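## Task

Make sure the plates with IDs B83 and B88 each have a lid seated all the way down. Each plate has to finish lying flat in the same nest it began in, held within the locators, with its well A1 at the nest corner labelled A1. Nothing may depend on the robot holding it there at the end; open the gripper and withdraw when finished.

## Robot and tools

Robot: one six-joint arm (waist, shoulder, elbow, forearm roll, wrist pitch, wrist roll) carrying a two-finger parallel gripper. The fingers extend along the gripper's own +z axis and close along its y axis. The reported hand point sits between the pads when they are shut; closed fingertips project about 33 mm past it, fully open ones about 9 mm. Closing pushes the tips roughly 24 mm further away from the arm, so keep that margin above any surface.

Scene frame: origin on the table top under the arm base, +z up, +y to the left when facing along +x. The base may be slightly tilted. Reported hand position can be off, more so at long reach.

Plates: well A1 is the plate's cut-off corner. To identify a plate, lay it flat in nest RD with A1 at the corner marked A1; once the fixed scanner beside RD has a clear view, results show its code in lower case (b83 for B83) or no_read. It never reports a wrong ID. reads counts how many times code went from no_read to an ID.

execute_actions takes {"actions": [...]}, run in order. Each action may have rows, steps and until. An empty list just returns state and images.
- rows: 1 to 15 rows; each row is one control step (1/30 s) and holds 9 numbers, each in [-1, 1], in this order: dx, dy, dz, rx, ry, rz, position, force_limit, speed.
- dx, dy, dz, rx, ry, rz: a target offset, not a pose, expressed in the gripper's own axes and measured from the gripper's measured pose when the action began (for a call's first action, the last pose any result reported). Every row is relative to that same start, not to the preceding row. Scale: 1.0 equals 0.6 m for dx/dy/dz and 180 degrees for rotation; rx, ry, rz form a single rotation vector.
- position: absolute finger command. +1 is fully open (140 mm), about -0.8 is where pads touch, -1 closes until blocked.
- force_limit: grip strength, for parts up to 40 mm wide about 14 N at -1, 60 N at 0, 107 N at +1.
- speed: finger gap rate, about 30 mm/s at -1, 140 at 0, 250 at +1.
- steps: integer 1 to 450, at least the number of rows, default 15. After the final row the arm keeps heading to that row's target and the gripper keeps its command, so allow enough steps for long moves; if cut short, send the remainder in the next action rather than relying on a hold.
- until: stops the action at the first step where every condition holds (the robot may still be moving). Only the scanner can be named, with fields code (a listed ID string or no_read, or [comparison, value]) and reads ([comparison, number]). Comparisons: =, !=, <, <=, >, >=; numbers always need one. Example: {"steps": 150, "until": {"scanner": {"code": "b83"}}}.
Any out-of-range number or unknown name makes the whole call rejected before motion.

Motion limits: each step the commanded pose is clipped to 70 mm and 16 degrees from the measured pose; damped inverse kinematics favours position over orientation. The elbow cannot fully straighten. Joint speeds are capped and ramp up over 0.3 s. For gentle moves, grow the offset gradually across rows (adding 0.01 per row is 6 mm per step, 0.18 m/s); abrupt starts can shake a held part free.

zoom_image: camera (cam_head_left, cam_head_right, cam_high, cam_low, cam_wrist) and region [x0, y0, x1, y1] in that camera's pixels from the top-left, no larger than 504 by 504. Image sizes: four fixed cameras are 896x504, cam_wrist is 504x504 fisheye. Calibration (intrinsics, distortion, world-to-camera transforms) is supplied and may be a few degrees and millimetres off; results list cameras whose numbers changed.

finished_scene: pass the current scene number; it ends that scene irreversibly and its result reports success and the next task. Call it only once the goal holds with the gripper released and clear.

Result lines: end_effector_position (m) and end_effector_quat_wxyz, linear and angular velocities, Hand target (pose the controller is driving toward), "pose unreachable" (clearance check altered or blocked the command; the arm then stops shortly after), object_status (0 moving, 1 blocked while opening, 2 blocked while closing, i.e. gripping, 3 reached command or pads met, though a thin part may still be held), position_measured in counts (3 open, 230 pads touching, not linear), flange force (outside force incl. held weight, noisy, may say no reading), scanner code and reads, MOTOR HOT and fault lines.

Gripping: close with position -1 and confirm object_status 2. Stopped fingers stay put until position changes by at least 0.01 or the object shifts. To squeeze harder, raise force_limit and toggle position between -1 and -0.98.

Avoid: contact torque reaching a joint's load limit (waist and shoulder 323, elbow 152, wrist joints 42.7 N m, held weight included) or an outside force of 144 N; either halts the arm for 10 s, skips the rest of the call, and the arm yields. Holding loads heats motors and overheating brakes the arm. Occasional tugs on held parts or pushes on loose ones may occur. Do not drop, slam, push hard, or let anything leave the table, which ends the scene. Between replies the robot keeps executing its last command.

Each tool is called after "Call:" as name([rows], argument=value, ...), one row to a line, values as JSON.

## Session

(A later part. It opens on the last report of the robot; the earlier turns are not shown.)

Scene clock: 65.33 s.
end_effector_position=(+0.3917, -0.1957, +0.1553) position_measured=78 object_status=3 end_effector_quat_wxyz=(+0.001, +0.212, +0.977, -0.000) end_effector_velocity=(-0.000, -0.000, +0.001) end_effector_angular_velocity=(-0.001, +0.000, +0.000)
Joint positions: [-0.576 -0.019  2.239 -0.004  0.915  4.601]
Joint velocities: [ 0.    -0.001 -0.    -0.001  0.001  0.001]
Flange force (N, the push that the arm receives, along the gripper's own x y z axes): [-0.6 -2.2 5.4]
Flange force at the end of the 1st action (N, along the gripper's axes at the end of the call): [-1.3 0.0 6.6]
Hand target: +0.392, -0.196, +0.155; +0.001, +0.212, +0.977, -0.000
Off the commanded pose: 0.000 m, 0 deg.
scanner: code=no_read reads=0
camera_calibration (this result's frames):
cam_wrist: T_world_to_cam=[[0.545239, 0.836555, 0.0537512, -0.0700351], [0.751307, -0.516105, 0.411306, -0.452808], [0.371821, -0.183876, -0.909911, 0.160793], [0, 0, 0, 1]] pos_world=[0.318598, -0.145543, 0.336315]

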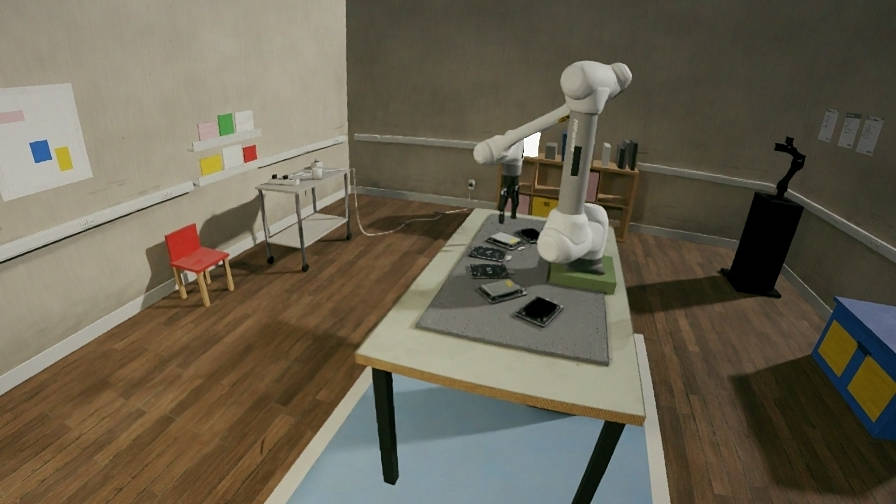

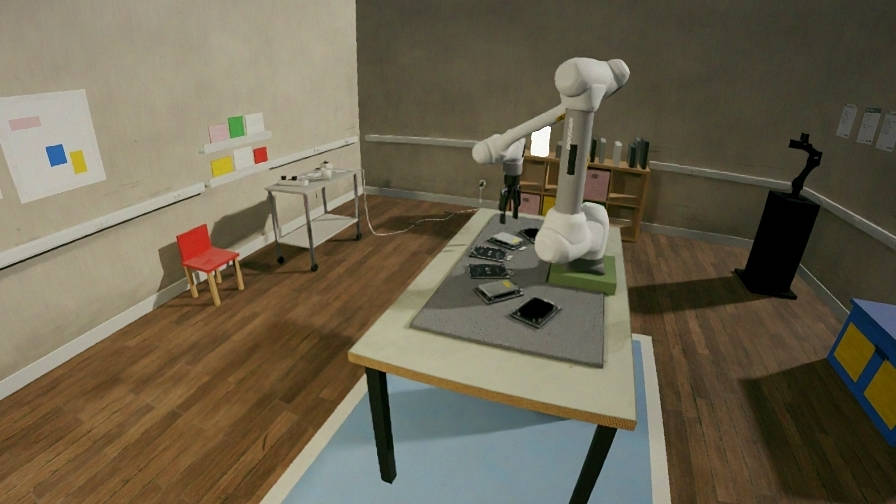

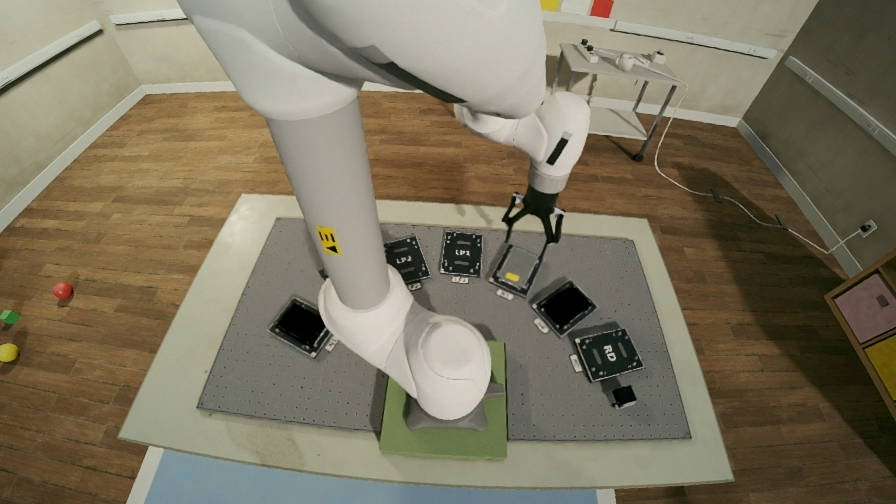

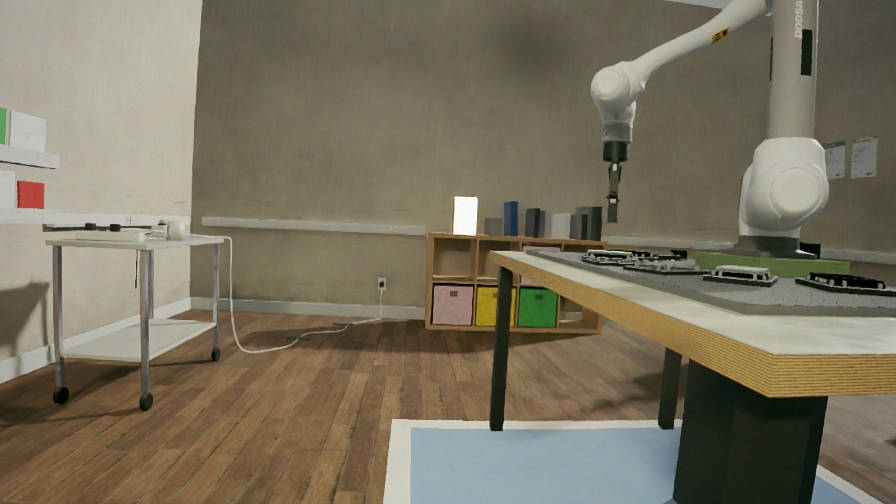

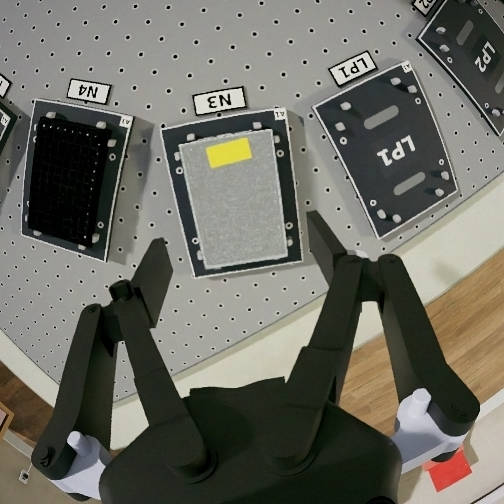

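Call:
execute_actions([
  {"rows": [[0,0,-0.004,0,0,0,0.4,-0.4,-0.3],[0,0,-0.014,0,0,0,0.4,-0.4,-0.3],[0,0,-0.029,0,0,0,0.4,-0.4,-0.3],[0,0,-0.046,0,0,0,0.4,-0.4,-0.3],[0,0,-0.064,0,0,0,0.4,-0.4,-0.3],[0,0,-0.081,0,0,0,0.4,-0.4,-0.3],[0,0,-0.096,0,0,0,0.4,-0.4,-0.3],[0,0,-0.106,0,0,0,0.4,-0.4,-0.3],[0,0,-0.110,0,0,0,0.4,-0.4,-0.3]], "steps": 21},
])

Scene clock: 66.30 s.
end_effector_position=(+0.3915, -0.1957, +0.2213) position_measured=78 object_status=3 end_effector_quat_wxyz=(+0.000, +0.212, +0.977, -0.000) end_effector_velocity=(-0.000, -0.000, +0.001) end_effector_angular_velocity=(-0.001, +0.001, +0.001)
Joint positions: [-0.576 -0.091  2.165 -0.003  1.061  4.601]
Joint velocities: [ 0.    -0.001 -0.002 -0.002  0.003  0.   ]
Flange force (N, the push that the arm receives, along the gripper's own x y z axes): [1.2 1.6 3.3]
Hand target: +0.392, -0.196, +0.221; +0.001, +0.212, +0.977, -0.000
Off the commanded pose: 0.000 m, 0 deg.
scanner: code=no_read reads=0
camera_calibration (this result's frames):
cam_wrist: T_world_to_cam=[[0.545382, 0.836466, 0.0536954, -0.0735782], [0.751248, -0.51622, 0.41127, -0.479781], [0.371732, -0.183961, -0.909931, 0.220907], [0, 0, 0, 1]] pos_world=[0.318444, -0.145489, 0.40228]

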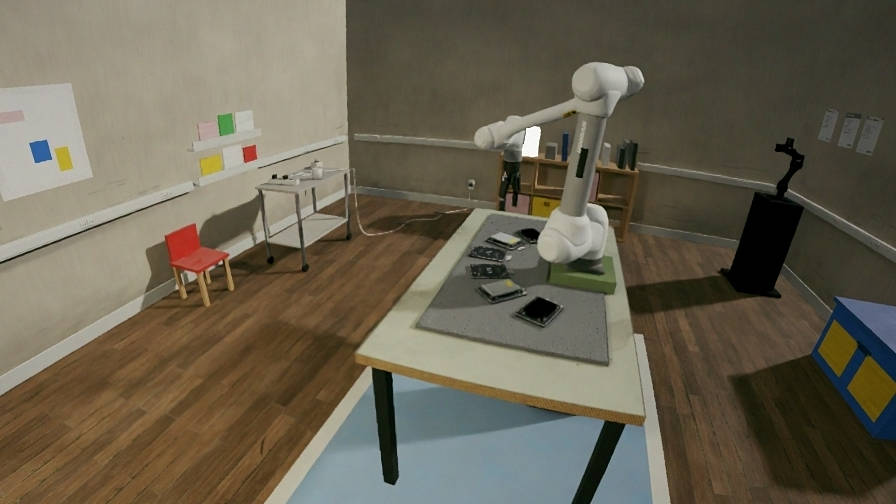

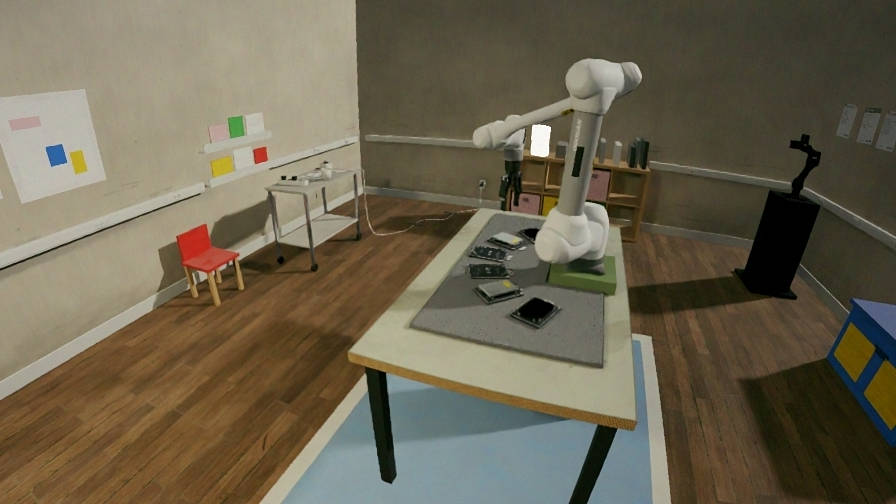

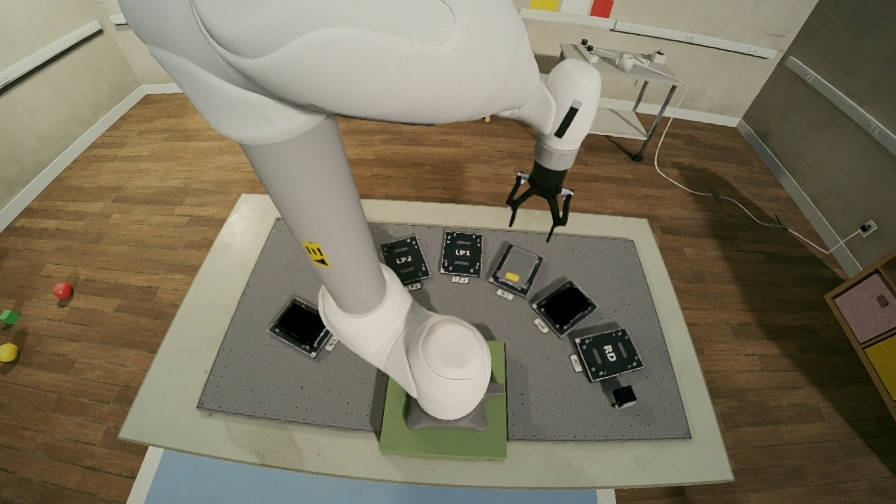

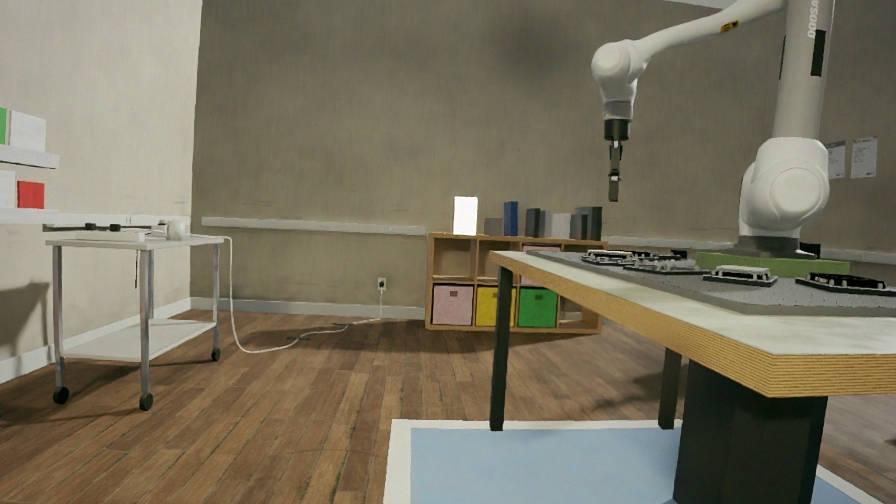

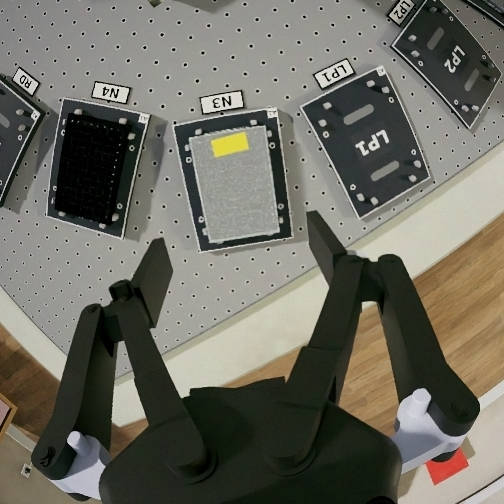

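Call:
finished_scene(scene=1)

The scene is finished: the task was done.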